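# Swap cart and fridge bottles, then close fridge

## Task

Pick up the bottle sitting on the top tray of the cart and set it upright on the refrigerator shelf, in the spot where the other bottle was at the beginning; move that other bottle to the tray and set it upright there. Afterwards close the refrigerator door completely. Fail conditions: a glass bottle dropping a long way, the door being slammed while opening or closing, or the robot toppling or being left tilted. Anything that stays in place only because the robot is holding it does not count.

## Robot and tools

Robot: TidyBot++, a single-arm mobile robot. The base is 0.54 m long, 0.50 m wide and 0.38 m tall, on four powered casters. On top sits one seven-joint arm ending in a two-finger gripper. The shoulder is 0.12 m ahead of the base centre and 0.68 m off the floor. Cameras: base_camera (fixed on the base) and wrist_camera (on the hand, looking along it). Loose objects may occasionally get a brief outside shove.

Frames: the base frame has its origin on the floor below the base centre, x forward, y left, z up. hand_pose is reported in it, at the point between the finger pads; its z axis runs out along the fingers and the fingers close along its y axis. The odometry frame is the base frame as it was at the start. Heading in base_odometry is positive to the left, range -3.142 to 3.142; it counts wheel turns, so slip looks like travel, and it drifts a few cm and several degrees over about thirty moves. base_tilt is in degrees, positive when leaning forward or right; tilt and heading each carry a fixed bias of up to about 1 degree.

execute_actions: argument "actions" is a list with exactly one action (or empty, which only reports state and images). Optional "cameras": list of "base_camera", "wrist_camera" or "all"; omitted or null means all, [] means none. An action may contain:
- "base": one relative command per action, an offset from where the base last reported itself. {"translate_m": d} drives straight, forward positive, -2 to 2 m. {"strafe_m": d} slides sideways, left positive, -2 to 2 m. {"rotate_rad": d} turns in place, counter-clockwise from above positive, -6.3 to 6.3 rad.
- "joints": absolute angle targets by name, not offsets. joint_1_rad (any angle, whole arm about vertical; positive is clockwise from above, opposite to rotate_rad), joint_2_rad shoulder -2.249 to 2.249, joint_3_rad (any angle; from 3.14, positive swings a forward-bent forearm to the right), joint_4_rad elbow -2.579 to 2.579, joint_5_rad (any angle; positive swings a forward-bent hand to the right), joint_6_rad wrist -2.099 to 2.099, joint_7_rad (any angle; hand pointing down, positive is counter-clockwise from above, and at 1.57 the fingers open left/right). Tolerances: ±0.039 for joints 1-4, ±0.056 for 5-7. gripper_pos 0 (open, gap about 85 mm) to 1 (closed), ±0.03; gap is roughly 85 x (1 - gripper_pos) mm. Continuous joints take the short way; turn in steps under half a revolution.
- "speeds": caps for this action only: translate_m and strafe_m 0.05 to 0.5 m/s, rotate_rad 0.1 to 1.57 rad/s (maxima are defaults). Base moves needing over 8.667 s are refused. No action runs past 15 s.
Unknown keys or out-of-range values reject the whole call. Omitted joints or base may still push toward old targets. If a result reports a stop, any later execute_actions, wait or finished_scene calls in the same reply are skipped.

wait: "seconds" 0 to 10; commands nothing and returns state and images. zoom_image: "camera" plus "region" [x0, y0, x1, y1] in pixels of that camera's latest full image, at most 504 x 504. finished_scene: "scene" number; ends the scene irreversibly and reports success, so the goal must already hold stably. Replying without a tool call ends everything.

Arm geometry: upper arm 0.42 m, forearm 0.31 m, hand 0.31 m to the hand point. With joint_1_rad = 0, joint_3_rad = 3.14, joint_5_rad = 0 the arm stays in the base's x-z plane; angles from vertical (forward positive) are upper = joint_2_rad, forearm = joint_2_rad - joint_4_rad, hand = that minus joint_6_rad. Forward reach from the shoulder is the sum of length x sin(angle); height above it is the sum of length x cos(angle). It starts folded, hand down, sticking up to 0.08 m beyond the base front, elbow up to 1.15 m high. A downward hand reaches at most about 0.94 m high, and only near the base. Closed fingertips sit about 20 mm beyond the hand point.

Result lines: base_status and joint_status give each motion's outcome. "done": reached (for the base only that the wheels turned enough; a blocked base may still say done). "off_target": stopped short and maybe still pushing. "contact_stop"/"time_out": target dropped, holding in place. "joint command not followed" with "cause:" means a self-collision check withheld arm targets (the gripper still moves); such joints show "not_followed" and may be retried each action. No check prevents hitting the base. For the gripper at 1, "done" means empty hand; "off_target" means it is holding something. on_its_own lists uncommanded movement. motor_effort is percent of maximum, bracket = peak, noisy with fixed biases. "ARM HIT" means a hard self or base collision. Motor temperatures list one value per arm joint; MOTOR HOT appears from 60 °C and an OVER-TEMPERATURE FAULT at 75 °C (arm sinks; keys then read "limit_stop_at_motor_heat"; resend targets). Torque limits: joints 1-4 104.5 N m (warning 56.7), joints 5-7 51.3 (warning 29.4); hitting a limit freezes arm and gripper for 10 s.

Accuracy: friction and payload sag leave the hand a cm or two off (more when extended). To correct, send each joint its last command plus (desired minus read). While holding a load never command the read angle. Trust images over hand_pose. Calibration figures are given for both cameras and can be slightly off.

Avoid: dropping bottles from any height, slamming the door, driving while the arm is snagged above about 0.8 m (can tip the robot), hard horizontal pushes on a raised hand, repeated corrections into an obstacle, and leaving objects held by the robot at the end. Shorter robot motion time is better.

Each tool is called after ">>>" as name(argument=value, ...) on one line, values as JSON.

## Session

>>> execute_actions(actions=[{"joints":{"joint_6_rad":0.45}}])

>>> execute_actions(actions=[{"base":{"rotate_rad":2.1}}], cameras=["wrist_camera"])

>>> execute_actions(actions=[{"base":{"rotate_rad":2.1}}], cameras=["wrist_camera"])

Scene clock: 1.57 s.
Motor temperatures (°C, as the motors report them): [30 34 24 32 35 39 39]
base_odometry: x=+0.000 y=+0.000 heading=+0.000 (m, m, rad; odometry frame)
base_tilt: forward=+0.3 right=+0.4 (deg)
base_status: not commanded
joint_positions: joint_1_rad=+0.027 joint_2_rad=-0.317 joint_3_rad=+3.122 joint_4_rad=-2.516 joint_5_rad=+0.053 joint_6_rad=+0.440 joint_7_rad=+1.539 gripper_pos=+0.000
joint_status: all done
motor_effort: joint_1_rad=-1(1) joint_2_rad=-7(7) joint_3_rad=+1(1) joint_4_rad=+19(20) joint_5_rad=+0(0) joint_6_rad=+8(8) joint_7_rad=-1(1) (%)
hand_pose: x=+0.5478 y=+0.0055 z=+0.8381 quat_wxyz=(+0.002, +0.771, +0.012, +0.637) (m; base frame)
pictures: base_camera, wrist_camera
camera_calibration (this result's frames):
wrist_camera: T_world_to_cam=[[0.0650762, -0.996651, 0.0495089, -0.0677229], [-0.198323, -0.0615419, -0.978203, 0.984934], [0.977974, 0.0538389, -0.201664, -0.233875], [0, 0, 0, 1]] pos_world=[0.428466, 0.00571019, 0.919654]
Images, in order (width x height): base_camera 644x364, wrist_camera 644x476.

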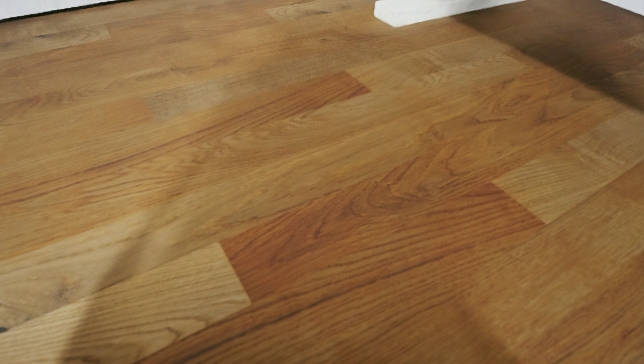

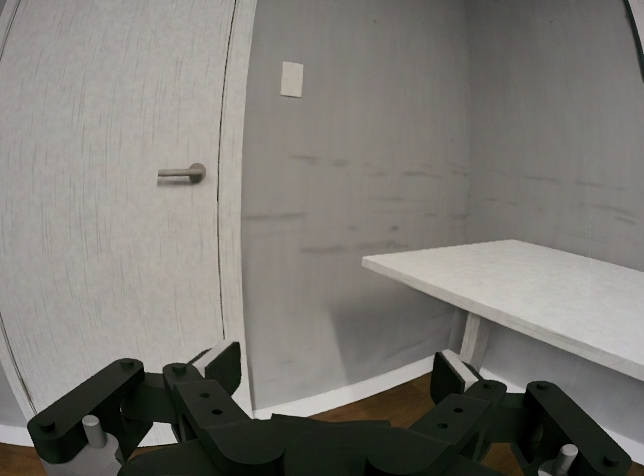

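Scene clock: 4.20 s.
Motor temperatures (°C, as the motors report them): [30 34 24 32 35 39 39]
base_odometry: x=+0.000 y=+0.000 heading=+2.100 (m, m, rad; odometry frame)
base_tilt: forward=+0.3 right=+0.4 (deg)
base_status: done
joint_positions: joint_1_rad=+0.027 joint_2_rad=-0.317 joint_3_rad=+3.122 joint_4_rad=-2.516 joint_5_rad=+0.053 joint_6_rad=+0.440 joint_7_rad=+1.539 gripper_pos=+0.000
joint_status: not commanded
motor_effort: joint_1_rad=-1(0) joint_2_rad=-7(8) joint_3_rad=+0(2) joint_4_rad=+19(19) joint_5_rad=+0(1) joint_6_rad=+8(8) joint_7_rad=-1(1) (%)
hand_pose: x=+0.5478 y=+0.0055 z=+0.8381 quat_wxyz=(+0.002, +0.771, +0.012, +0.637) (m; base frame)
pictures: wrist_camera
camera_calibration (this result's frames):
wrist_camera: T_world_to_cam=[[0.0650756, -0.996651, 0.0495088, -0.0677227], [-0.198324, -0.0615417, -0.978203, 0.984934], [0.977974, 0.0538384, -0.201665, -0.233874], [0, 0, 0, 1]] pos_world=[0.428466, 0.00571003, 0.919654]
Images, in order (width x height): wrist_camera 644x476.

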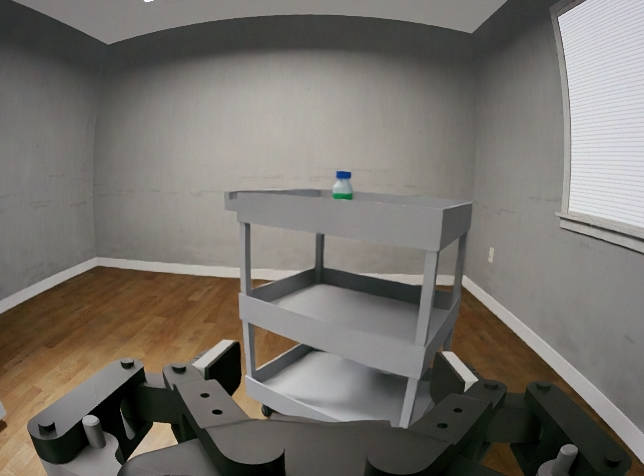

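Scene clock: 6.83 s.
Motor temperatures (°C, as the motors report them): [30 34 24 32 35 39 39]
base_odometry: x=+0.000 y=+0.000 heading=-2.084 (m, m, rad; odometry frame)
base_tilt: forward=+0.3 right=+0.4 (deg)
base_status: done
joint_positions: joint_1_rad=+0.027 joint_2_rad=-0.317 joint_3_rad=+3.122 joint_4_rad=-2.516 joint_5_rad=+0.053 joint_6_rad=+0.440 joint_7_rad=+1.539 gripper_pos=+0.000
joint_status: not commanded
motor_effort: joint_1_rad=-1(2) joint_2_rad=-7(8) joint_3_rad=+1(2) joint_4_rad=+19(19) joint_5_rad=+0(1) joint_6_rad=+7(8) joint_7_rad=-1(1) (%)
hand_pose: x=+0.5478 y=+0.0055 z=+0.8381 quat_wxyz=(+0.002, +0.771, +0.012, +0.637) (m; base frame)
pictures: wrist_camera
camera_calibration (this result's frames):
wrist_camera: T_world_to_cam=[[0.0650762, -0.996651, 0.049509, -0.067723], [-0.198323, -0.0615421, -0.978203, 0.984934], [0.977974, 0.053839, -0.201664, -0.233875], [0, 0, 0, 1]] pos_world=[0.428466, 0.00571023, 0.919654]
Images, in order (width x height): wrist_camera 644x476.

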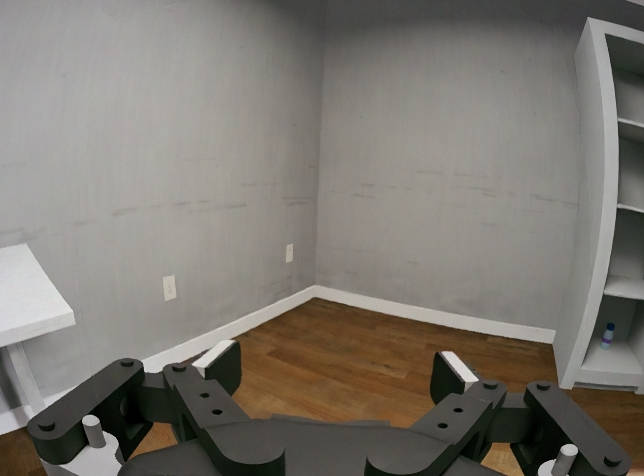

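>>> execute_actions(actions=[{"base":{"rotate_rad":-0.62}}], cameras=[])

>>> execute_actions(actions=[{"base":{"translate_m":0.7}}])

Scene clock: 11.70 s.
Motor temperatures (°C, as the motors report them): [30 34 24 32 35 39 39]
base_odometry: x=+0.000 y=+0.000 heading=-2.703 (m, m, rad; odometry frame)
base_tilt: forward=+0.3 right=+0.4 (deg)
base_status: done
joint_positions: joint_1_rad=+0.027 joint_2_rad=-0.317 joint_3_rad=+3.122 joint_4_rad=-2.516 joint_5_rad=+0.053 joint_6_rad=+0.440 joint_7_rad=+1.539 gripper_pos=+0.000
joint_status: not commanded
motor_effort: joint_1_rad=-1(2) joint_2_rad=-7(8) joint_3_rad=+0(2) joint_4_rad=+19(19) joint_5_rad=+0(1) joint_6_rad=+8(7) joint_7_rad=-1(1) (%)
hand_pose: x=+0.5478 y=+0.0055 z=+0.8381 quat_wxyz=(+0.002, +0.771, +0.012, +0.637) (m; base frame)
pictures: none
No camera images: the call's "cameras" was empty. Leave "cameras" out to get every camera's image.

Scene clock: 14.47 s.
Motor temperatures (°C, as the motors report them): [30 34 24 32 35 39 39]
base_odometry: x=-0.634 y=-0.296 heading=-2.704 (m, m, rad; odometry frame)
base_tilt: forward=+0.3 right=+0.4 (deg)
base_status: done
joint_positions: joint_1_rad=+0.027 joint_2_rad=-0.317 joint_3_rad=+3.122 joint_4_rad=-2.516 joint_5_rad=+0.053 joint_6_rad=+0.440 joint_7_rad=+1.539 gripper_pos=+0.000
joint_status: not commanded
motor_effort: joint_1_rad=-1(2) joint_2_rad=-7(10) joint_3_rad=+0(1) joint_4_rad=+19(20) joint_5_rad=+0(1) joint_6_rad=+8(10) joint_7_rad=-1(1) (%)
hand_pose: x=+0.5478 y=+0.0055 z=+0.8381 quat_wxyz=(+0.002, +0.771, +0.012, +0.637) (m; base frame)
pictures: base_camera, wrist_camera
camera_calibration (this result's frames):
wrist_camera: T_world_to_cam=[[0.0650714, -0.996652, 0.0495124, -0.0677247], [-0.198278, -0.061542, -0.978212, 0.984935], [0.977983, 0.0538364, -0.201619, -0.233907], [0, 0, 0, 1]] pos_world=[0.428455, 0.00570958, 0.919668]
Images, in order (width x height): base_camera 644x364, wrist_camera 644x476.

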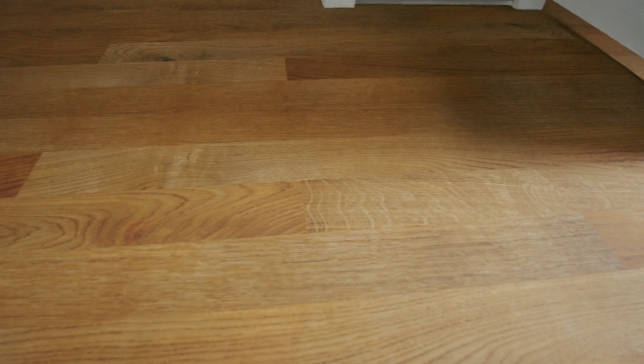

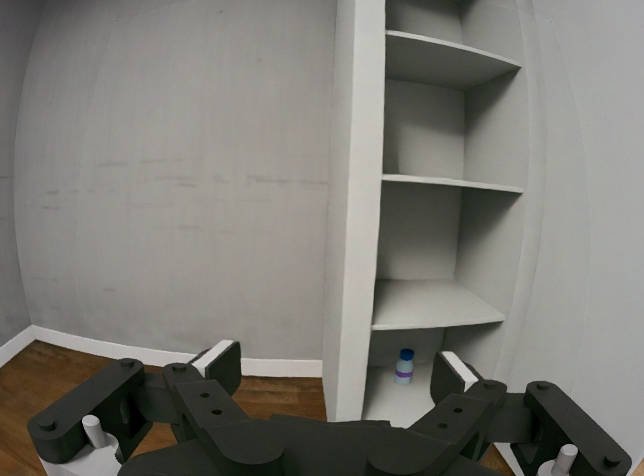

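>>> execute_actions(actions=[{"base":{"strafe_m":-0.23},"joints":{"joint_1_rad":-0.01,"joint_2_rad":1.95,"joint_3_rad":3.15,"joint_4_rad":-0.5,"joint_5_rad":-0.02,"joint_6_rad":0.55,"joint_7_rad":1.57}}], cameras=[])

>>> execute_actions(actions=[{"joints":{"joint_2_rad":1.92,"joint_4_rad":-0.34,"joint_6_rad":0.5}}], cameras=[])

>>> execute_actions(actions=[{"base":{"translate_m":0.25},"speeds":{"translate_m":0.2}}])

Scene clock: 25.47 s.
Motor temperatures (°C, as the motors report them): [30 34 24 32 35 39 39]
base_odometry: x=-0.732 y=-0.088 heading=-2.703 (m, m, rad; odometry frame)
base_tilt: forward=+0.3 right=+0.4 (deg)
base_status: done
joint_positions: joint_1_rad=+0.012 joint_2_rad=+1.932 joint_3_rad=+3.130 joint_4_rad=-0.519 joint_5_rad=+0.002 joint_6_rad=+0.518 joint_7_rad=+1.539 gripper_pos=+0.000
joint_status: all done
motor_effort: joint_1_rad=-1(3) joint_2_rad=-54(61) joint_3_rad=-1(1) joint_4_rad=+16(20) joint_5_rad=-1(0) joint_6_rad=+8(8) joint_7_rad=-1(1) (%)
hand_pose: x=+1.0040 y=-0.0068 z=+0.1807 quat_wxyz=(-0.009, +0.823, -0.022, +0.568) (m; base frame)
pictures: none
No camera images: the call's "cameras" was empty. Leave "cameras" out to get every camera's image.

Scene clock: 26.57 s.
Motor temperatures (°C, as the motors report them): [30 34 24 32 35 39 39]
base_odometry: x=-0.732 y=-0.088 heading=-2.703 (m, m, rad; odometry frame)
base_tilt: forward=+0.3 right=+0.4 (deg)
base_status: not commanded
joint_positions: joint_1_rad=+0.012 joint_2_rad=+1.923 joint_3_rad=+3.130 joint_4_rad=-0.350 joint_5_rad=+0.002 joint_6_rad=+0.518 joint_7_rad=+1.539 gripper_pos=+0.000
joint_status: all done
motor_effort: joint_1_rad=-1(1) joint_2_rad=-57(58) joint_3_rad=-1(1) joint_4_rad=+19(19) joint_5_rad=+0(0) joint_6_rad=+8(9) joint_7_rad=-1(1) (%)
hand_pose: x=+1.0600 y=-0.0087 z=+0.2768 quat_wxyz=(-0.009, +0.769, -0.021, +0.639) (m; base frame)
pictures: none
No camera images: the call's "cameras" was empty. Leave "cameras" out to get every camera's image.

Scene clock: 28.60 s.
Motor temperatures (°C, as the motors report them): [30 34 24 32 35 39 39]
base_odometry: x=-0.959 y=-0.194 heading=-2.704 (m, m, rad; odometry frame)
base_tilt: forward=+0.3 right=+0.4 (deg)
base_status: done
joint_positions: joint_1_rad=+0.010 joint_2_rad=+1.923 joint_3_rad=+3.130 joint_4_rad=-0.350 joint_5_rad=+0.002 joint_6_rad=+0.518 joint_7_rad=+1.539 gripper_pos=+0.000
joint_status: not commanded
motor_effort: joint_1_rad=-1(0) joint_2_rad=-56(60) joint_3_rad=-1(1) joint_4_rad=+18(19) joint_5_rad=+0(0) joint_6_rad=+8(8) joint_7_rad=-1(1) (%)
hand_pose: x=+1.0599 y=-0.0073 z=+0.2767 quat_wxyz=(-0.010, +0.769, -0.020, +0.639) (m; base frame)
pictures: base_camera, wrist_camera
camera_calibration (this result's frames):
wrist_camera: T_world_to_cam=[[0.0297022, -0.999522, -0.00861521, -0.0325208], [-0.194459, 0.00267615, -0.980907, 0.533681], [0.980461, 0.0308104, -0.194286, -0.852113], [0, 0, 0, 1]] pos_world=[0.940209, -0.00767953, 0.357657]
Images, in order (width x height): base_camera 644x364, wrist_camera 644x476.

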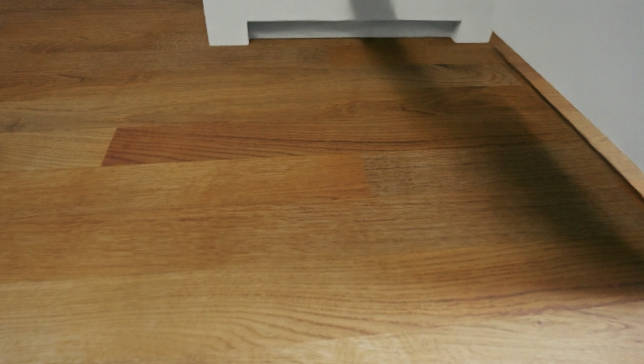

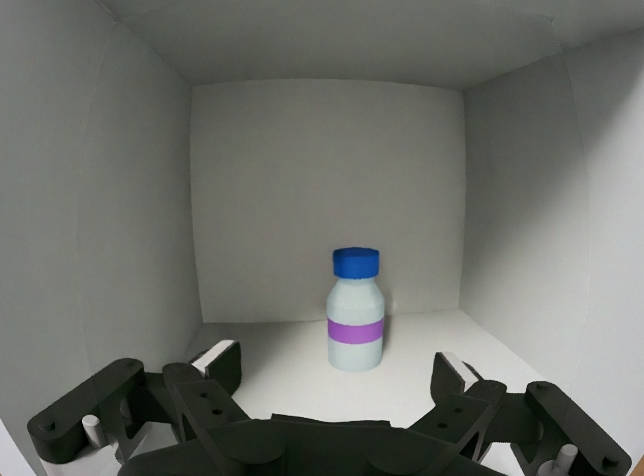

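>>> execute_actions(actions=[{"base":{"strafe_m":-0.018},"joints":{"joint_2_rad":1.955,"joint_6_rad":0.44}}], cameras=[])

>>> execute_actions(actions=[{"base":{"translate_m":0.19},"speeds":{"translate_m":0.12}}], cameras=["wrist_camera"])

Scene clock: 35.33 s.
Motor temperatures (°C, as the motors report them): [30 34 24 32 35 39 39]
base_odometry: x=-0.966 y=-0.178 heading=-2.703 (m, m, rad; odometry frame)
base_tilt: forward=+0.3 right=+0.4 (deg)
base_status: done
joint_positions: joint_1_rad=+0.001 joint_2_rad=+1.937 joint_3_rad=+3.132 joint_4_rad=-0.350 joint_5_rad=+0.001 joint_6_rad=+0.468 joint_7_rad=+1.539 gripper_pos=+0.000
joint_status: all done
motor_effort: joint_1_rad=-1(5) joint_2_rad=-56(58) joint_3_rad=-1(1) joint_4_rad=+18(18) joint_5_rad=+0(0) joint_6_rad=+8(9) joint_7_rad=-1(1) (%)
hand_pose: x=+1.0507 y=+0.0009 z=+0.2482 quat_wxyz=(-0.012, +0.789, -0.017, +0.614) (m; base frame)
pictures: none
No camera images: the call's "cameras" was empty. Leave "cameras" out to get every camera's image.

Scene clock: 37.50 s.
Motor temperatures (°C, as the motors report them): [30 34 24 32 35 39 39]
base_odometry: x=-1.139 y=-0.258 heading=-2.704 (m, m, rad; odometry frame)
base_tilt: forward=+0.3 right=+0.4 (deg)
base_status: done
joint_positions: joint_1_rad=+0.001 joint_2_rad=+1.939 joint_3_rad=+3.132 joint_4_rad=-0.350 joint_5_rad=+0.001 joint_6_rad=+0.468 joint_7_rad=+1.539 gripper_pos=+0.000
joint_status: not commanded
motor_effort: joint_1_rad=-1(2) joint_2_rad=-57(58) joint_3_rad=+0(1) joint_4_rad=+18(19) joint_5_rad=+0(1) joint_6_rad=+7(8) joint_7_rad=-1(1) (%)
hand_pose: x=+1.0499 y=+0.0012 z=+0.2466 quat_wxyz=(-0.012, +0.790, -0.017, +0.613) (m; base frame)
pictures: wrist_camera
camera_calibration (this result's frames):
wrist_camera: T_world_to_cam=[[0.0385484, -0.999199, -0.0107722, -0.0327032], [-0.258756, 0.000431045, -0.965943, 0.565973], [0.965173, 0.0400229, -0.258532, -0.816535], [0, 0, 0, 1]] pos_world=[0.935807, -0.000240861, 0.335244]
Images, in order (width x height): wrist_camera 644x476.

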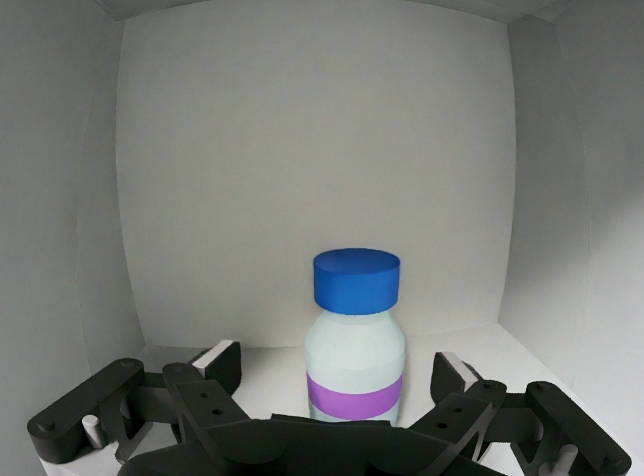

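>>> execute_actions(actions=[{"base":{"strafe_m":-0.012},"joints":{"joint_2_rad":1.97}}], cameras=[])

>>> execute_actions(actions=[{"base":{"translate_m":0.088},"speeds":{"translate_m":0.06}}], cameras=["wrist_camera"])

>>> execute_actions(actions=[{"joints":{"gripper_pos":1}}])

Scene clock: 45.70 s.
Motor temperatures (°C, as the motors report them): [30 34 24 32 35 39 39]
base_odometry: x=-1.144 y=-0.247 heading=-2.704 (m, m, rad; odometry frame)
base_tilt: forward=+0.3 right=+0.4 (deg)
base_status: done
joint_positions: joint_1_rad=-0.002 joint_2_rad=+1.947 joint_3_rad=+3.132 joint_4_rad=-0.350 joint_5_rad=+0.000 joint_6_rad=+0.468 joint_7_rad=+1.539 gripper_pos=+0.000
joint_status: all done
motor_effort: joint_1_rad=-2(2) joint_2_rad=-56(57) joint_3_rad=-1(1) joint_4_rad=+18(18) joint_5_rad=+0(0) joint_6_rad=+7(8) joint_7_rad=-1(1) (%)
hand_pose: x=+1.0466 y=+0.0037 z=+0.2395 quat_wxyz=(-0.012, +0.792, -0.016, +0.610) (m; base frame)
pictures: none
No camera images: the call's "cameras" was empty. Leave "cameras" out to get every camera's image.

Scene clock: 47.67 s.
Motor temperatures (°C, as the motors report them): [30 34 24 32 35 39 39]
base_odometry: x=-1.224 y=-0.285 heading=-2.704 (m, m, rad; odometry frame)
base_tilt: forward=+0.3 right=+0.4 (deg)
base_status: done
joint_positions: joint_1_rad=-0.002 joint_2_rad=+1.949 joint_3_rad=+3.132 joint_4_rad=-0.350 joint_5_rad=+0.000 joint_6_rad=+0.468 joint_7_rad=+1.539 gripper_pos=+0.000
joint_status: not commanded
motor_effort: joint_1_rad=-1(4) joint_2_rad=-56(58) joint_3_rad=-1(1) joint_4_rad=+18(19) joint_5_rad=-1(1) joint_6_rad=+8(8) joint_7_rad=-1(1) (%)
hand_pose: x=+1.0457 y=+0.0038 z=+0.2376 quat_wxyz=(-0.013, +0.793, -0.016, +0.609) (m; base frame)
pictures: wrist_camera
camera_calibration (this result's frames):
wrist_camera: T_world_to_cam=[[0.0414154, -0.999083, -0.0108305, -0.0329907], [-0.26804, -0.000667418, -0.963408, 0.565344], [0.962517, 0.0428029, -0.267822, -0.809885], [0, 0, 0, 1]] pos_world=[0.932429, 0.00208229, 0.327395]
Images, in order (width x height): wrist_camera 644x476.

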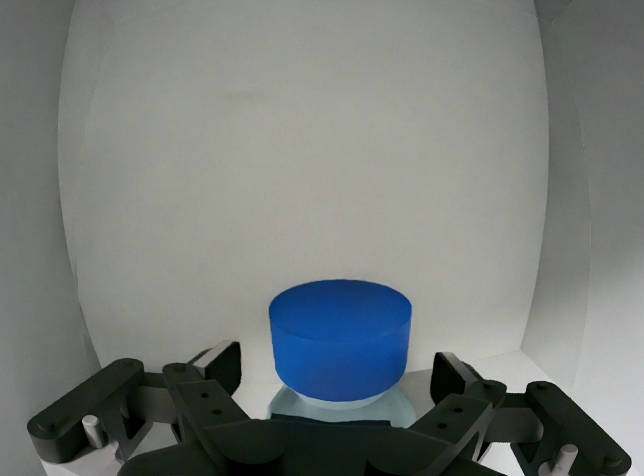

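Scene clock: 48.77 s.
Motor temperatures (°C, as the motors report them): [30 34 24 32 35 39 39]
base_odometry: x=-1.224 y=-0.284 heading=-2.704 (m, m, rad; odometry frame)
base_tilt: forward=+0.3 right=+0.4 (deg)
base_status: not commanded
joint_positions: joint_1_rad=-0.002 joint_2_rad=+1.949 joint_3_rad=+3.134 joint_4_rad=-0.345 joint_5_rad=+0.000 joint_6_rad=+0.466 joint_7_rad=+1.542 gripper_pos=+0.448
joint_status: gripper_pos off_target (ended at +0.448, target +1.000)
motor_effort: joint_1_rad=-2(4) joint_2_rad=-51(60) joint_3_rad=-1(2) joint_4_rad=+16(20) joint_5_rad=+0(0) joint_6_rad=+6(9) joint_7_rad=-2(3) (%)
hand_pose: x=+1.0467 y=+0.0039 z=+0.2391 quat_wxyz=(-0.011, +0.792, -0.014, +0.610) (m; base frame)
pictures: base_camera, wrist_camera
camera_calibration (this result's frames):
wrist_camera: T_world_to_cam=[[0.042719, -0.999063, -0.00690439, -0.0352103], [-0.26574, -0.00470047, -0.964033, 0.564836], [0.963098, 0.0430173, -0.265691, -0.811594], [0, 0, 0, 1]] pos_world=[0.933248, 0.00239023, 0.328644]
Images, in order (width x height): base_camera 644x364, wrist_camera 644x476.

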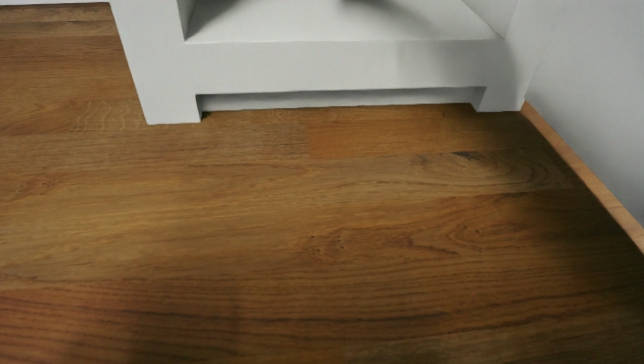

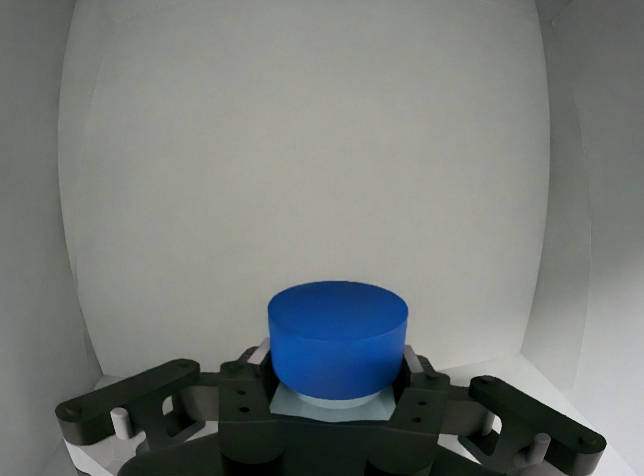

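>>> execute_actions(actions=[{"joints":{"joint_2_rad":1.83}}], cameras=[])

>>> execute_actions(actions=[{"base":{"translate_m":-1.2},"speeds":{"translate_m":0.35}}], cameras=[])

>>> execute_actions(actions=[{"joints":{"joint_2_rad":-0.1,"joint_4_rad":-1.5,"joint_6_rad":-0.40}}], cameras=[])

>>> execute_actions(actions=[{"base":{"rotate_rad":-1.57},"speeds":{"rotate_rad":0.8}}], cameras=["wrist_camera"])

>>> execute_actions(actions=[{"base":{"translate_m":0.3},"speeds":{"translate_m":0.25}}])

Scene clock: 62.03 s.
Motor temperatures (°C, as the motors report them): [30 34 24 32 35 39 39]
base_odometry: x=-1.224 y=-0.284 heading=-2.704 (m, m, rad; odometry frame)
base_tilt: forward=+0.3 right=+0.4 (deg)
base_status: not commanded
joint_positions: joint_1_rad=-0.002 joint_2_rad=+1.886 joint_3_rad=+3.134 joint_4_rad=-0.356 joint_5_rad=+0.000 joint_6_rad=+0.444 joint_7_rad=+1.542 gripper_pos=+0.448
joint_status: joint_2_rad off_target (ended at +1.886, target +1.830)
motor_effort: joint_1_rad=-1(2) joint_2_rad=-64(66) joint_3_rad=-1(1) joint_4_rad=+23(23) joint_5_rad=+0(0) joint_6_rad=+11(13) joint_7_rad=-1(2) (%)
hand_pose: x=+1.0687 y=+0.0041 z=+0.2862 quat_wxyz=(-0.012, +0.783, -0.014, +0.622) (m; base frame)
pictures: none
No camera images: the call's "cameras" was empty. Leave "cameras" out to get every camera's image.

Scene clock: 66.63 s.
Motor temperatures (°C, as the motors report them): [30 35 24 32 35 39 39]
base_odometry: x=-0.137 y=+0.224 heading=-2.704 (m, m, rad; odometry frame)
base_tilt: forward=+0.3 right=+0.4 (deg)
base_status: done
joint_positions: joint_1_rad=-0.004 joint_2_rad=+1.882 joint_3_rad=+3.134 joint_4_rad=-0.356 joint_5_rad=+0.000 joint_6_rad=+0.444 joint_7_rad=+1.542 gripper_pos=+0.448
joint_status: not commanded
motor_effort: joint_1_rad=-2(4) joint_2_rad=-65(67) joint_3_rad=-1(1) joint_4_rad=+23(24) joint_5_rad=+0(1) joint_6_rad=+11(12) joint_7_rad=-1(1) (%)
hand_pose: x=+1.0700 y=+0.0060 z=+0.2895 quat_wxyz=(-0.012, +0.781, -0.013, +0.624) (m; base frame)
pictures: none
No camera images: the call's "cameras" was empty. Leave "cameras" out to get every camera's image.

Scene clock: 69.70 s.
Motor temperatures (°C, as the motors report them): [30 35 24 32 35 39 39]
base_odometry: x=-0.137 y=+0.224 heading=-2.704 (m, m, rad; odometry frame)
base_tilt: forward=+0.3 right=+0.4 (deg)
base_status: not commanded
joint_positions: joint_1_rad=-0.004 joint_2_rad=-0.059 joint_3_rad=+3.134 joint_4_rad=-1.507 joint_5_rad=+0.000 joint_6_rad=-0.393 joint_7_rad=+1.542 gripper_pos=+0.448
joint_status: joint_2_rad off_target (ended at -0.059, target -0.100); the others done
motor_effort: joint_1_rad=-1(1) joint_2_rad=-25(73) joint_3_rad=+0(1) joint_4_rad=+27(27) joint_5_rad=-1(0) joint_6_rad=+11(14) joint_7_rad=-1(1) (%)
hand_pose: x=+0.7061 y=+0.0087 z=+1.0570 quat_wxyz=(-0.012, +0.796, -0.007, +0.605) (m; base frame)
pictures: none
No camera images: the call's "cameras" was empty. Leave "cameras" out to get every camera's image.

Scene clock: 72.53 s.
Motor temperatures (°C, as the motors report them): [30 35 24 32 35 39 39]
base_odometry: x=-0.137 y=+0.224 heading=+2.009 (m, m, rad; odometry frame)
base_tilt: forward=+0.3 right=+0.4 (deg)
base_status: done
joint_positions: joint_1_rad=-0.007 joint_2_rad=-0.059 joint_3_rad=+3.150 joint_4_rad=-1.508 joint_5_rad=-0.002 joint_6_rad=-0.394 joint_7_rad=+1.542 gripper_pos=+0.448
joint_status: not commanded
motor_effort: joint_1_rad=-1(2) joint_2_rad=-25(27) joint_3_rad=+0(4) joint_4_rad=+27(27) joint_5_rad=+0(1) joint_6_rad=+12(11) joint_7_rad=-1(1) (%)
hand_pose: x=+0.7063 y=+0.0010 z=+1.0565 quat_wxyz=(-0.009, +0.796, -0.012, +0.605) (m; base frame)
pictures: wrist_camera
camera_calibration (this result's frames):
wrist_camera: T_world_to_cam=[[0.0429717, -0.999073, -0.00251737, -0.022798], [-0.279292, -0.0095935, -0.960158, 1.26785], [0.959244, 0.0419628, -0.279446, -0.2492], [0, 0, 0, 1]] pos_world=[0.594124, -0.000156627, 1.14764]
Images, in order (width x height): wrist_camera 644x476.

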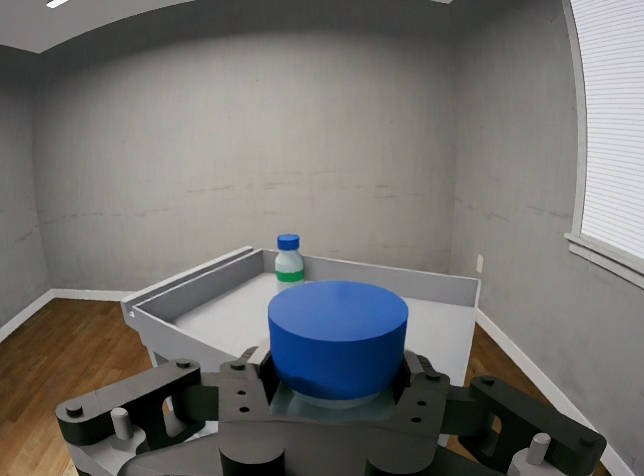

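Scene clock: 74.60 s.
Motor temperatures (°C, as the motors report them): [30 35 24 32 35 39 39]
base_odometry: x=-0.264 y=+0.496 heading=+2.009 (m, m, rad; odometry frame)
base_tilt: forward=+0.3 right=+0.4 (deg)
base_status: done
joint_positions: joint_1_rad=-0.007 joint_2_rad=-0.064 joint_3_rad=+3.150 joint_4_rad=-1.509 joint_5_rad=-0.002 joint_6_rad=-0.395 joint_7_rad=+1.542 gripper_pos=+0.448
joint_status: not commanded
motor_effort: joint_1_rad=-1(2) joint_2_rad=-26(30) joint_3_rad=+0(1) joint_4_rad=+26(27) joint_5_rad=-1(1) joint_6_rad=+12(11) joint_7_rad=-1(1) (%)
hand_pose: x=+0.7042 y=+0.0010 z=+1.0579 quat_wxyz=(-0.009, +0.796, -0.012, +0.605) (m; base frame)
pictures: base_camera, wrist_camera
camera_calibration (this result's frames):
wrist_camera: T_world_to_cam=[[0.0429809, -0.999073, -0.00249075, -0.0227486], [-0.277816, -0.00955703, -0.960587, 1.268], [0.959672, 0.0419788, -0.277969, -0.248609], [0, 0, 0, 1]] pos_world=[0.591832, -0.000172898, 1.14886]
Images, in order (width x height): base_camera 644x364, wrist_camera 644x476.

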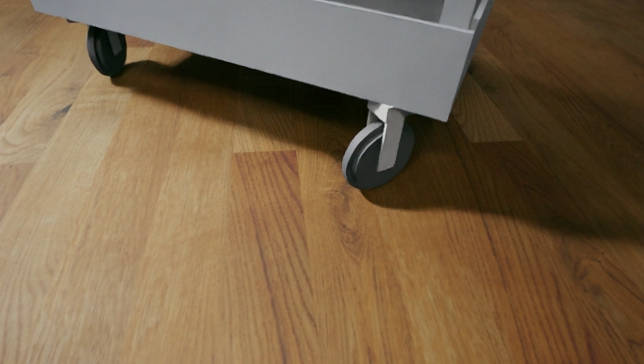

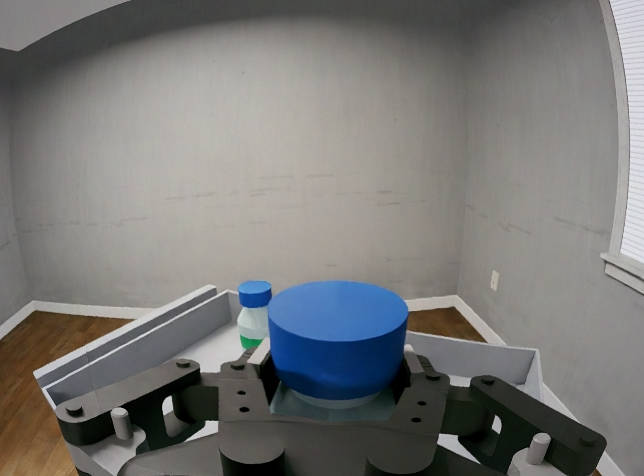

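>>> execute_actions(actions=[{"base":{"strafe_m":-0.10},"speeds":{"strafe_m":0.2}}], cameras=[])

>>> execute_actions(actions=[{"base":{"translate_m":0.12},"speeds":{"translate_m":0.15}}], cameras=[])

>>> execute_actions(actions=[{"joints":{"joint_4_rad":-1.92,"joint_6_rad":0.09}}], cameras=["wrist_camera"])

>>> execute_actions(actions=[{"joints":{"joint_4_rad":-2.01,"joint_6_rad":0.18}}], cameras=[])

>>> execute_actions(actions=[{"joints":{"joint_4_rad":-2.06,"joint_6_rad":0.2}}], cameras=["wrist_camera"])

Scene clock: 88.20 s.
Motor temperatures (°C, as the motors report them): [30 35 24 32 35 39 39]
base_odometry: x=-0.174 y=+0.538 heading=+2.009 (m, m, rad; odometry frame)
base_tilt: forward=+0.3 right=+0.4 (deg)
base_status: done
joint_positions: joint_1_rad=-0.007 joint_2_rad=-0.064 joint_3_rad=+3.152 joint_4_rad=-1.510 joint_5_rad=-0.002 joint_6_rad=-0.396 joint_7_rad=+1.542 gripper_pos=+0.448
joint_status: not commanded
motor_effort: joint_1_rad=-2(2) joint_2_rad=-25(27) joint_3_rad=-1(4) joint_4_rad=+27(28) joint_5_rad=-1(0) joint_6_rad=+11(12) joint_7_rad=-1(1) (%)
hand_pose: x=+0.7041 y=-0.0004 z=+1.0576 quat_wxyz=(-0.009, +0.796, -0.013, +0.605) (m; base frame)
pictures: none
No camera images: the call's "cameras" was empty. Leave "cameras" out to get every camera's image.

Scene clock: 89.67 s.
Motor temperatures (°C, as the motors report them): [30 34 24 32 35 39 39]
base_odometry: x=-0.224 y=+0.647 heading=+2.008 (m, m, rad; odometry frame)
base_tilt: forward=+0.3 right=+0.4 (deg)
base_status: done
joint_positions: joint_1_rad=-0.007 joint_2_rad=-0.067 joint_3_rad=+3.152 joint_4_rad=-1.511 joint_5_rad=-0.002 joint_6_rad=-0.397 joint_7_rad=+1.542 gripper_pos=+0.448
joint_status: not commanded
motor_effort: joint_1_rad=-1(1) joint_2_rad=-25(29) joint_3_rad=+0(1) joint_4_rad=+27(28) joint_5_rad=+0(0) joint_6_rad=+12(12) joint_7_rad=-1(1) (%)
hand_pose: x=+0.7029 y=-0.0004 z=+1.0585 quat_wxyz=(-0.009, +0.796, -0.013, +0.606) (m; base frame)
pictures: none
No camera images: the call's "cameras" was empty. Leave "cameras" out to get every camera's image.

Scene clock: 91.27 s.
Motor temperatures (°C, as the motors report them): [30 34 24 32 35 39 39]
base_odometry: x=-0.224 y=+0.647 heading=+2.008 (m, m, rad; odometry frame)
base_tilt: forward=+0.3 right=+0.4 (deg)
base_status: not commanded
joint_positions: joint_1_rad=-0.007 joint_2_rad=-0.067 joint_3_rad=+3.152 joint_4_rad=-1.931 joint_5_rad=-0.002 joint_6_rad=+0.035 joint_7_rad=+1.542 gripper_pos=+0.448
joint_status: all done
motor_effort: joint_1_rad=-1(1) joint_2_rad=-24(26) joint_3_rad=+0(0) joint_4_rad=+26(27) joint_5_rad=+0(0) joint_6_rad=+11(10) joint_7_rad=-1(1) (%)
hand_pose: x=+0.6930 y=-0.0005 z=+0.9312 quat_wxyz=(-0.009, +0.792, -0.014, +0.610) (m; base frame)
pictures: wrist_camera
camera_calibration (this result's frames):
wrist_camera: T_world_to_cam=[[0.0399242, -0.9992, -0.00228801, -0.022139], [-0.266564, -0.00844398, -0.96378, 1.13834], [0.96299, 0.0390881, -0.266688, -0.285823], [0, 0, 0, 1]] pos_world=[0.579569, -0.00133689, 1.02083]
Images, in order (width x height): wrist_camera 644x476.

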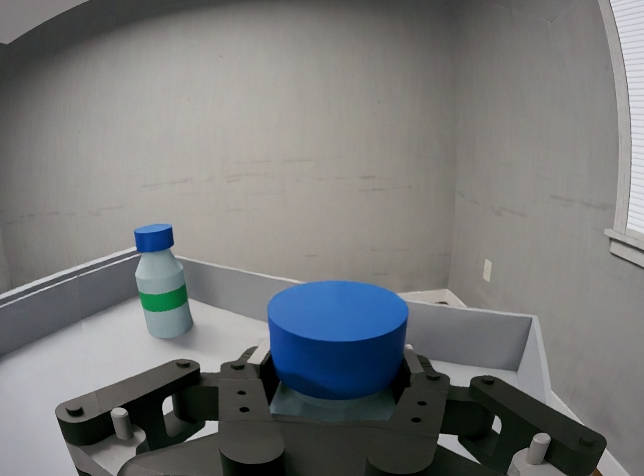

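Scene clock: 92.17 s.
Motor temperatures (°C, as the motors report them): [30 34 24 32 35 39 39]
base_odometry: x=-0.224 y=+0.647 heading=+2.009 (m, m, rad; odometry frame)
base_tilt: forward=+0.3 right=+0.4 (deg)
base_status: not commanded
joint_positions: joint_1_rad=-0.007 joint_2_rad=-0.067 joint_3_rad=+3.152 joint_4_rad=-2.018 joint_5_rad=-0.002 joint_6_rad=+0.129 joint_7_rad=+1.542 gripper_pos=+0.448
joint_status: all done
motor_effort: joint_1_rad=-1(1) joint_2_rad=-23(25) joint_3_rad=+0(1) joint_4_rad=+26(26) joint_5_rad=+0(0) joint_6_rad=+11(12) joint_7_rad=-1(1) (%)
hand_pose: x=+0.6843 y=-0.0005 z=+0.9073 quat_wxyz=(-0.009, +0.790, -0.014, +0.613) (m; base frame)
pictures: none
No camera images: the call's "cameras" was empty. Leave "cameras" out to get every camera's image.

Scene clock: 92.90 s.
Motor temperatures (°C, as the motors report them): [30 34 24 32 35 39 39]
base_odometry: x=-0.224 y=+0.647 heading=+2.009 (m, m, rad; odometry frame)
base_tilt: forward=+0.3 right=+0.4 (deg)
base_status: not commanded
joint_positions: joint_1_rad=-0.007 joint_2_rad=-0.073 joint_3_rad=+3.152 joint_4_rad=-2.044 joint_5_rad=-0.002 joint_6_rad=+0.167 joint_7_rad=+1.542 gripper_pos=+0.448
joint_status: all done
motor_effort: joint_1_rad=-1(0) joint_2_rad=-20(24) joint_3_rad=+0(1) joint_4_rad=+21(26) joint_5_rad=-1(1) joint_6_rad=+9(12) joint_7_rad=-1(1) (%)
hand_pose: x=+0.6809 y=-0.0006 z=+0.9066 quat_wxyz=(-0.009, +0.785, -0.014, +0.620) (m; base frame)
pictures: wrist_camera
camera_calibration (this result's frames):
wrist_camera: T_world_to_cam=[[0.039691, -0.999211, -0.00121609, -0.0225712], [-0.243171, -0.00847884, -0.969946, 1.10105], [0.969171, 0.0387939, -0.243316, -0.306151], [0, 0, 0, 1]] pos_world=[0.565351, -0.00134107, 0.993437]
Images, in order (width x height): wrist_camera 644x476.

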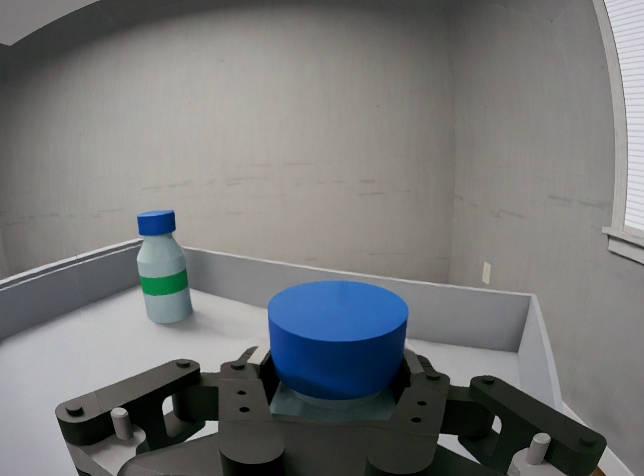

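>>> execute_actions(actions=[{"joints":{"gripper_pos":0,"joint_4_rad":-2.02}}], cameras=[])

>>> execute_actions(actions=[{"base":{"translate_m":-0.2},"speeds":{"translate_m":0.12}}], cameras=["wrist_camera"])

>>> execute_actions(actions=[{"base":{"strafe_m":0.245},"joints":{"joint_4_rad":-1.7}}], cameras=[])

>>> execute_actions(actions=[{"joints":{"joint_2_rad":0.36,"joint_4_rad":-1.47,"joint_6_rad":0.0}}], cameras=[])

>>> execute_actions(actions=[{"base":{"translate_m":0.15},"speeds":{"translate_m":0.12}}])

Scene clock: 108.47 s.
Motor temperatures (°C, as the motors report them): [30 34 24 32 35 40 39]
base_odometry: x=-0.224 y=+0.647 heading=+2.009 (m, m, rad; odometry frame)
base_tilt: forward=+0.3 right=+0.4 (deg)
base_status: not commanded
joint_positions: joint_1_rad=-0.007 joint_2_rad=-0.083 joint_3_rad=+3.152 joint_4_rad=-2.029 joint_5_rad=-0.002 joint_6_rad=+0.170 joint_7_rad=+1.542 gripper_pos=+0.000
joint_status: all done
motor_effort: joint_1_rad=-1(1) joint_2_rad=-18(24) joint_3_rad=+1(1) joint_4_rad=+21(26) joint_5_rad=+0(0) joint_6_rad=+9(12) joint_7_rad=-1(2) (%)
hand_pose: x=+0.6816 y=-0.0006 z=+0.9222 quat_wxyz=(-0.009, +0.776, -0.013, +0.631) (m; base frame)
pictures: none
No camera images: the call's "cameras" was empty. Leave "cameras" out to get every camera's image.

Scene clock: 110.73 s.
Motor temperatures (°C, as the motors report them): [30 34 24 32 35 40 39]
base_odometry: x=-0.139 y=+0.466 heading=+2.009 (m, m, rad; odometry frame)
base_tilt: forward=+0.3 right=+0.4 (deg)
base_status: done
joint_positions: joint_1_rad=-0.007 joint_2_rad=-0.087 joint_3_rad=+3.152 joint_4_rad=-2.029 joint_5_rad=-0.002 joint_6_rad=+0.171 joint_7_rad=+1.542 gripper_pos=+0.000
joint_status: not commanded
motor_effort: joint_1_rad=-1(0) joint_2_rad=-18(22) joint_3_rad=+0(1) joint_4_rad=+21(22) joint_5_rad=+0(0) joint_6_rad=+8(8) joint_7_rad=-1(1) (%)
hand_pose: x=+0.6806 y=-0.0006 z=+0.9248 quat_wxyz=(-0.009, +0.774, -0.013, +0.633) (m; base frame)
pictures: wrist_camera
camera_calibration (this result's frames):
wrist_camera: T_world_to_cam=[[0.0396868, -0.999212, 0.0000660099, -0.0237666], [-0.210613, -0.00842972, -0.977533, 1.10355], [0.976764, 0.0387812, -0.210782, -0.336729], [0, 0, 0, 1]] pos_world=[0.562269, -0.00138655, 1.00778]
Images, in order (width x height): wrist_camera 644x476.

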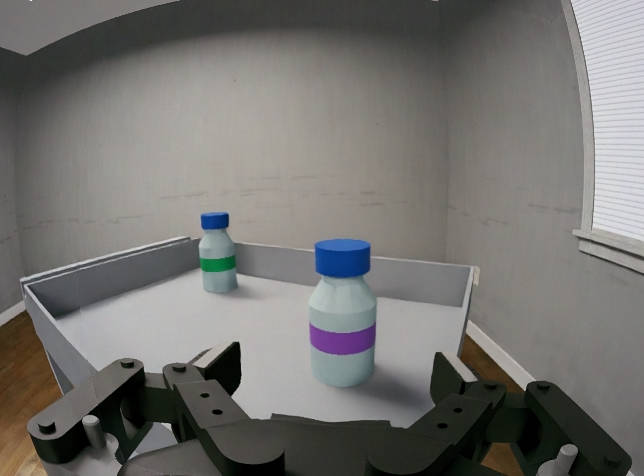

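Scene clock: 112.50 s.
Motor temperatures (°C, as the motors report them): [30 34 24 32 35 40 39]
base_odometry: x=-0.361 y=+0.362 heading=+2.009 (m, m, rad; odometry frame)
base_tilt: forward=+0.3 right=+0.4 (deg)
base_status: done
joint_positions: joint_1_rad=-0.008 joint_2_rad=-0.087 joint_3_rad=+3.150 joint_4_rad=-1.713 joint_5_rad=-0.002 joint_6_rad=+0.172 joint_7_rad=+1.542 gripper_pos=+0.000
joint_status: all done
motor_effort: joint_1_rad=-1(1) joint_2_rad=-20(21) joint_3_rad=+0(3) joint_4_rad=+22(24) joint_5_rad=+0(1) joint_6_rad=+8(8) joint_7_rad=-1(1) (%)
hand_pose: x=+0.7057 y=+0.0007 z=+1.1196 quat_wxyz=(-0.011, +0.665, -0.011, +0.747) (m; base frame)
pictures: none
No camera images: the call's "cameras" was empty. Leave "cameras" out to get every camera's image.

Scene clock: 114.40 s.
Motor temperatures (°C, as the motors report them): [30 34 24 32 35 40 39]
base_odometry: x=-0.361 y=+0.362 heading=+2.009 (m, m, rad; odometry frame)
base_tilt: forward=+0.3 right=+0.4 (deg)
base_status: not commanded
joint_positions: joint_1_rad=-0.008 joint_2_rad=+0.359 joint_3_rad=+3.150 joint_4_rad=-1.488 joint_5_rad=-0.002 joint_6_rad=+0.027 joint_7_rad=+1.542 gripper_pos=+0.000
joint_status: all done
motor_effort: joint_1_rad=-1(1) joint_2_rad=-36(40) joint_3_rad=+0(0) joint_4_rad=+22(24) joint_5_rad=+0(0) joint_6_rad=+8(9) joint_7_rad=-1(1) (%)
hand_pose: x=+0.8709 y=+0.0021 z=+0.9132 quat_wxyz=(-0.008, +0.789, -0.011, +0.614) (m; base frame)
pictures: none
No camera images: the call's "cameras" was empty. Leave "cameras" out to get every camera's image.

Scene clock: 116.27 s.
Motor temperatures (°C, as the motors report them): [30 34 24 32 35 40 39]
base_odometry: x=-0.425 y=+0.498 heading=+2.009 (m, m, rad; odometry frame)
base_tilt: forward=+0.3 right=+0.4 (deg)
base_status: done
joint_positions: joint_1_rad=-0.008 joint_2_rad=+0.359 joint_3_rad=+3.150 joint_4_rad=-1.487 joint_5_rad=-0.002 joint_6_rad=+0.027 joint_7_rad=+1.542 gripper_pos=+0.000
joint_status: not commanded
motor_effort: joint_1_rad=-1(2) joint_2_rad=-37(40) joint_3_rad=+0(1) joint_4_rad=+22(23) joint_5_rad=+0(0) joint_6_rad=+8(8) joint_7_rad=-1(1) (%)
hand_pose: x=+0.8711 y=+0.0021 z=+0.9141 quat_wxyz=(-0.008, +0.789, -0.011, +0.614) (m; base frame)
pictures: base_camera, wrist_camera
camera_calibration (this result's frames):
wrist_camera: T_world_to_cam=[[0.0430266, -0.999073, 0.00168127, -0.0330008], [-0.256312, -0.0126649, -0.966511, 1.16296], [0.965636, 0.0411548, -0.256619, -0.473564], [0, 0, 0, 1]] pos_world=[0.75679, 0.00124807, 1.00254]
Images, in order (width x height): base_camera 644x364, wrist_camera 644x476.

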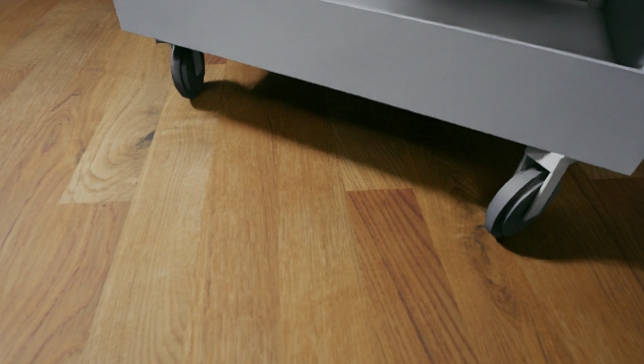

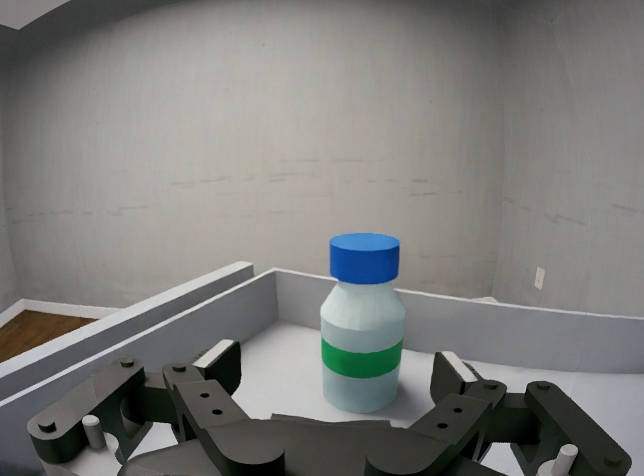

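>>> execute_actions(actions=[{"base":{"strafe_m":-0.018}}], cameras=[])

>>> execute_actions(actions=[{"base":{"translate_m":0.137},"speeds":{"translate_m":0.07}}])

>>> execute_actions(actions=[{"joints":{"gripper_pos":1}}], cameras=["wrist_camera"])

Scene clock: 126.27 s.
Motor temperatures (°C, as the motors report them): [30 34 24 32 35 40 39]
base_odometry: x=-0.409 y=+0.506 heading=+2.010 (m, m, rad; odometry frame)
base_tilt: forward=+0.3 right=+0.4 (deg)
base_status: done
joint_positions: joint_1_rad=-0.006 joint_2_rad=+0.359 joint_3_rad=+3.150 joint_4_rad=-1.487 joint_5_rad=-0.002 joint_6_rad=+0.027 joint_7_rad=+1.542 gripper_pos=+0.000
joint_status: not commanded
motor_effort: joint_1_rad=-1(2) joint_2_rad=-37(39) joint_3_rad=+0(3) joint_4_rad=+22(22) joint_5_rad=+0(0) joint_6_rad=+7(8) joint_7_rad=-1(1) (%)
hand_pose: x=+0.8712 y=+0.0004 z=+0.9143 quat_wxyz=(-0.008, +0.789, -0.012, +0.614) (m; base frame)
pictures: none
No camera images: the call's "cameras" was empty. Leave "cameras" out to get every camera's image.

Scene clock: 128.73 s.
Motor temperatures (°C, as the motors report them): [30 34 24 32 35 40 39]
base_odometry: x=-0.467 y=+0.630 heading=+2.009 (m, m, rad; odometry frame)
base_tilt: forward=+0.3 right=+0.4 (deg)
base_status: done
joint_positions: joint_1_rad=-0.006 joint_2_rad=+0.358 joint_3_rad=+3.150 joint_4_rad=-1.486 joint_5_rad=-0.002 joint_6_rad=+0.026 joint_7_rad=+1.542 gripper_pos=+0.000
joint_status: not commanded
motor_effort: joint_1_rad=-1(1) joint_2_rad=-37(39) joint_3_rad=+0(2) joint_4_rad=+22(23) joint_5_rad=+0(1) joint_6_rad=+7(8) joint_7_rad=-1(1) (%)
hand_pose: x=+0.8712 y=+0.0004 z=+0.9148 quat_wxyz=(-0.008, +0.789, -0.012, +0.615) (m; base frame)
pictures: base_camera, wrist_camera
camera_calibration (this result's frames):
wrist_camera: T_world_to_cam=[[0.0407122, -0.999169, 0.001831, -0.0328404], [-0.255537, -0.0121837, -0.966722, 1.16312], [0.965942, 0.0388895, -0.255821, -0.47442], [0, 0, 0, 1]] pos_world=[0.75682, -0.000192061, 1.00311]
Images, in order (width x height): base_camera 644x364, wrist_camera 644x476.

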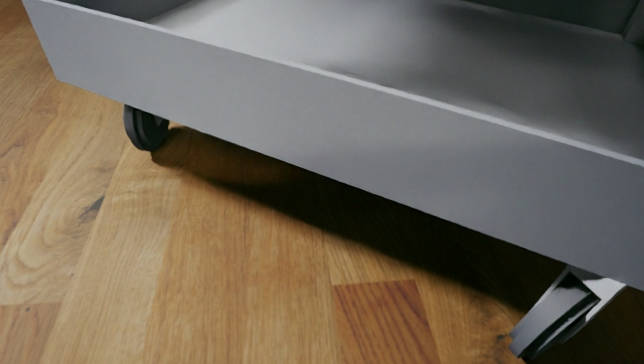

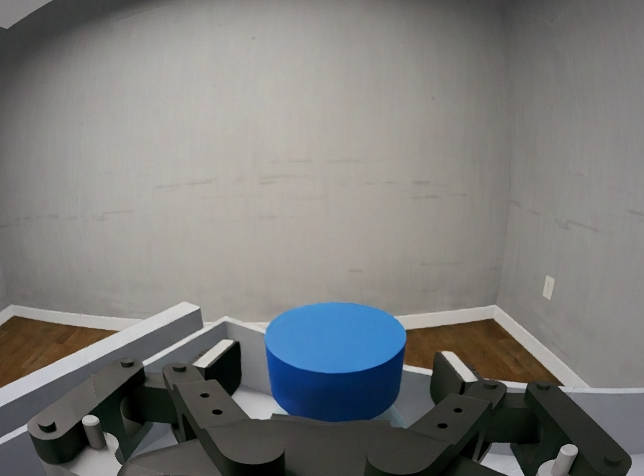

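Scene clock: 129.83 s.
Motor temperatures (°C, as the motors report them): [30 34 24 32 35 40 39]
base_odometry: x=-0.467 y=+0.630 heading=+2.009 (m, m, rad; odometry frame)
base_tilt: forward=+0.3 right=+0.4 (deg)
base_status: not commanded
joint_positions: joint_1_rad=-0.006 joint_2_rad=+0.358 joint_3_rad=+3.150 joint_4_rad=-1.485 joint_5_rad=-0.002 joint_6_rad=+0.026 joint_7_rad=+1.542 gripper_pos=+0.432
joint_status: gripper_pos off_target (ended at +0.432, target +1.000)
motor_effort: joint_1_rad=-2(1) joint_2_rad=-36(37) joint_3_rad=+0(0) joint_4_rad=+22(23) joint_5_rad=-1(0) joint_6_rad=+8(9) joint_7_rad=-2(2) (%)
hand_pose: x=+0.8713 y=+0.0004 z=+0.9151 quat_wxyz=(-0.008, +0.789, -0.012, +0.615) (m; base frame)
pictures: wrist_camera
camera_calibration (this result's frames):
wrist_camera: T_world_to_cam=[[0.0407128, -0.999169, 0.00185017, -0.0328612], [-0.255108, -0.0121851, -0.966836, 1.16313], [0.966055, 0.0388906, -0.255392, -0.474911], [0, 0, 0, 1]] pos_world=[0.756853, -0.000191425, 1.00333]
Images, in order (width x height): wrist_camera 644x476.

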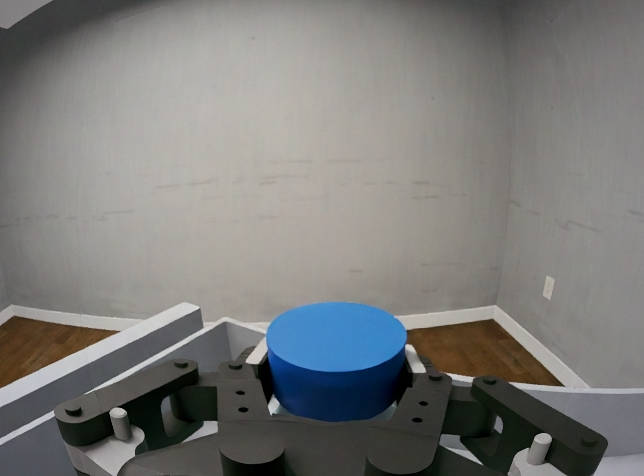

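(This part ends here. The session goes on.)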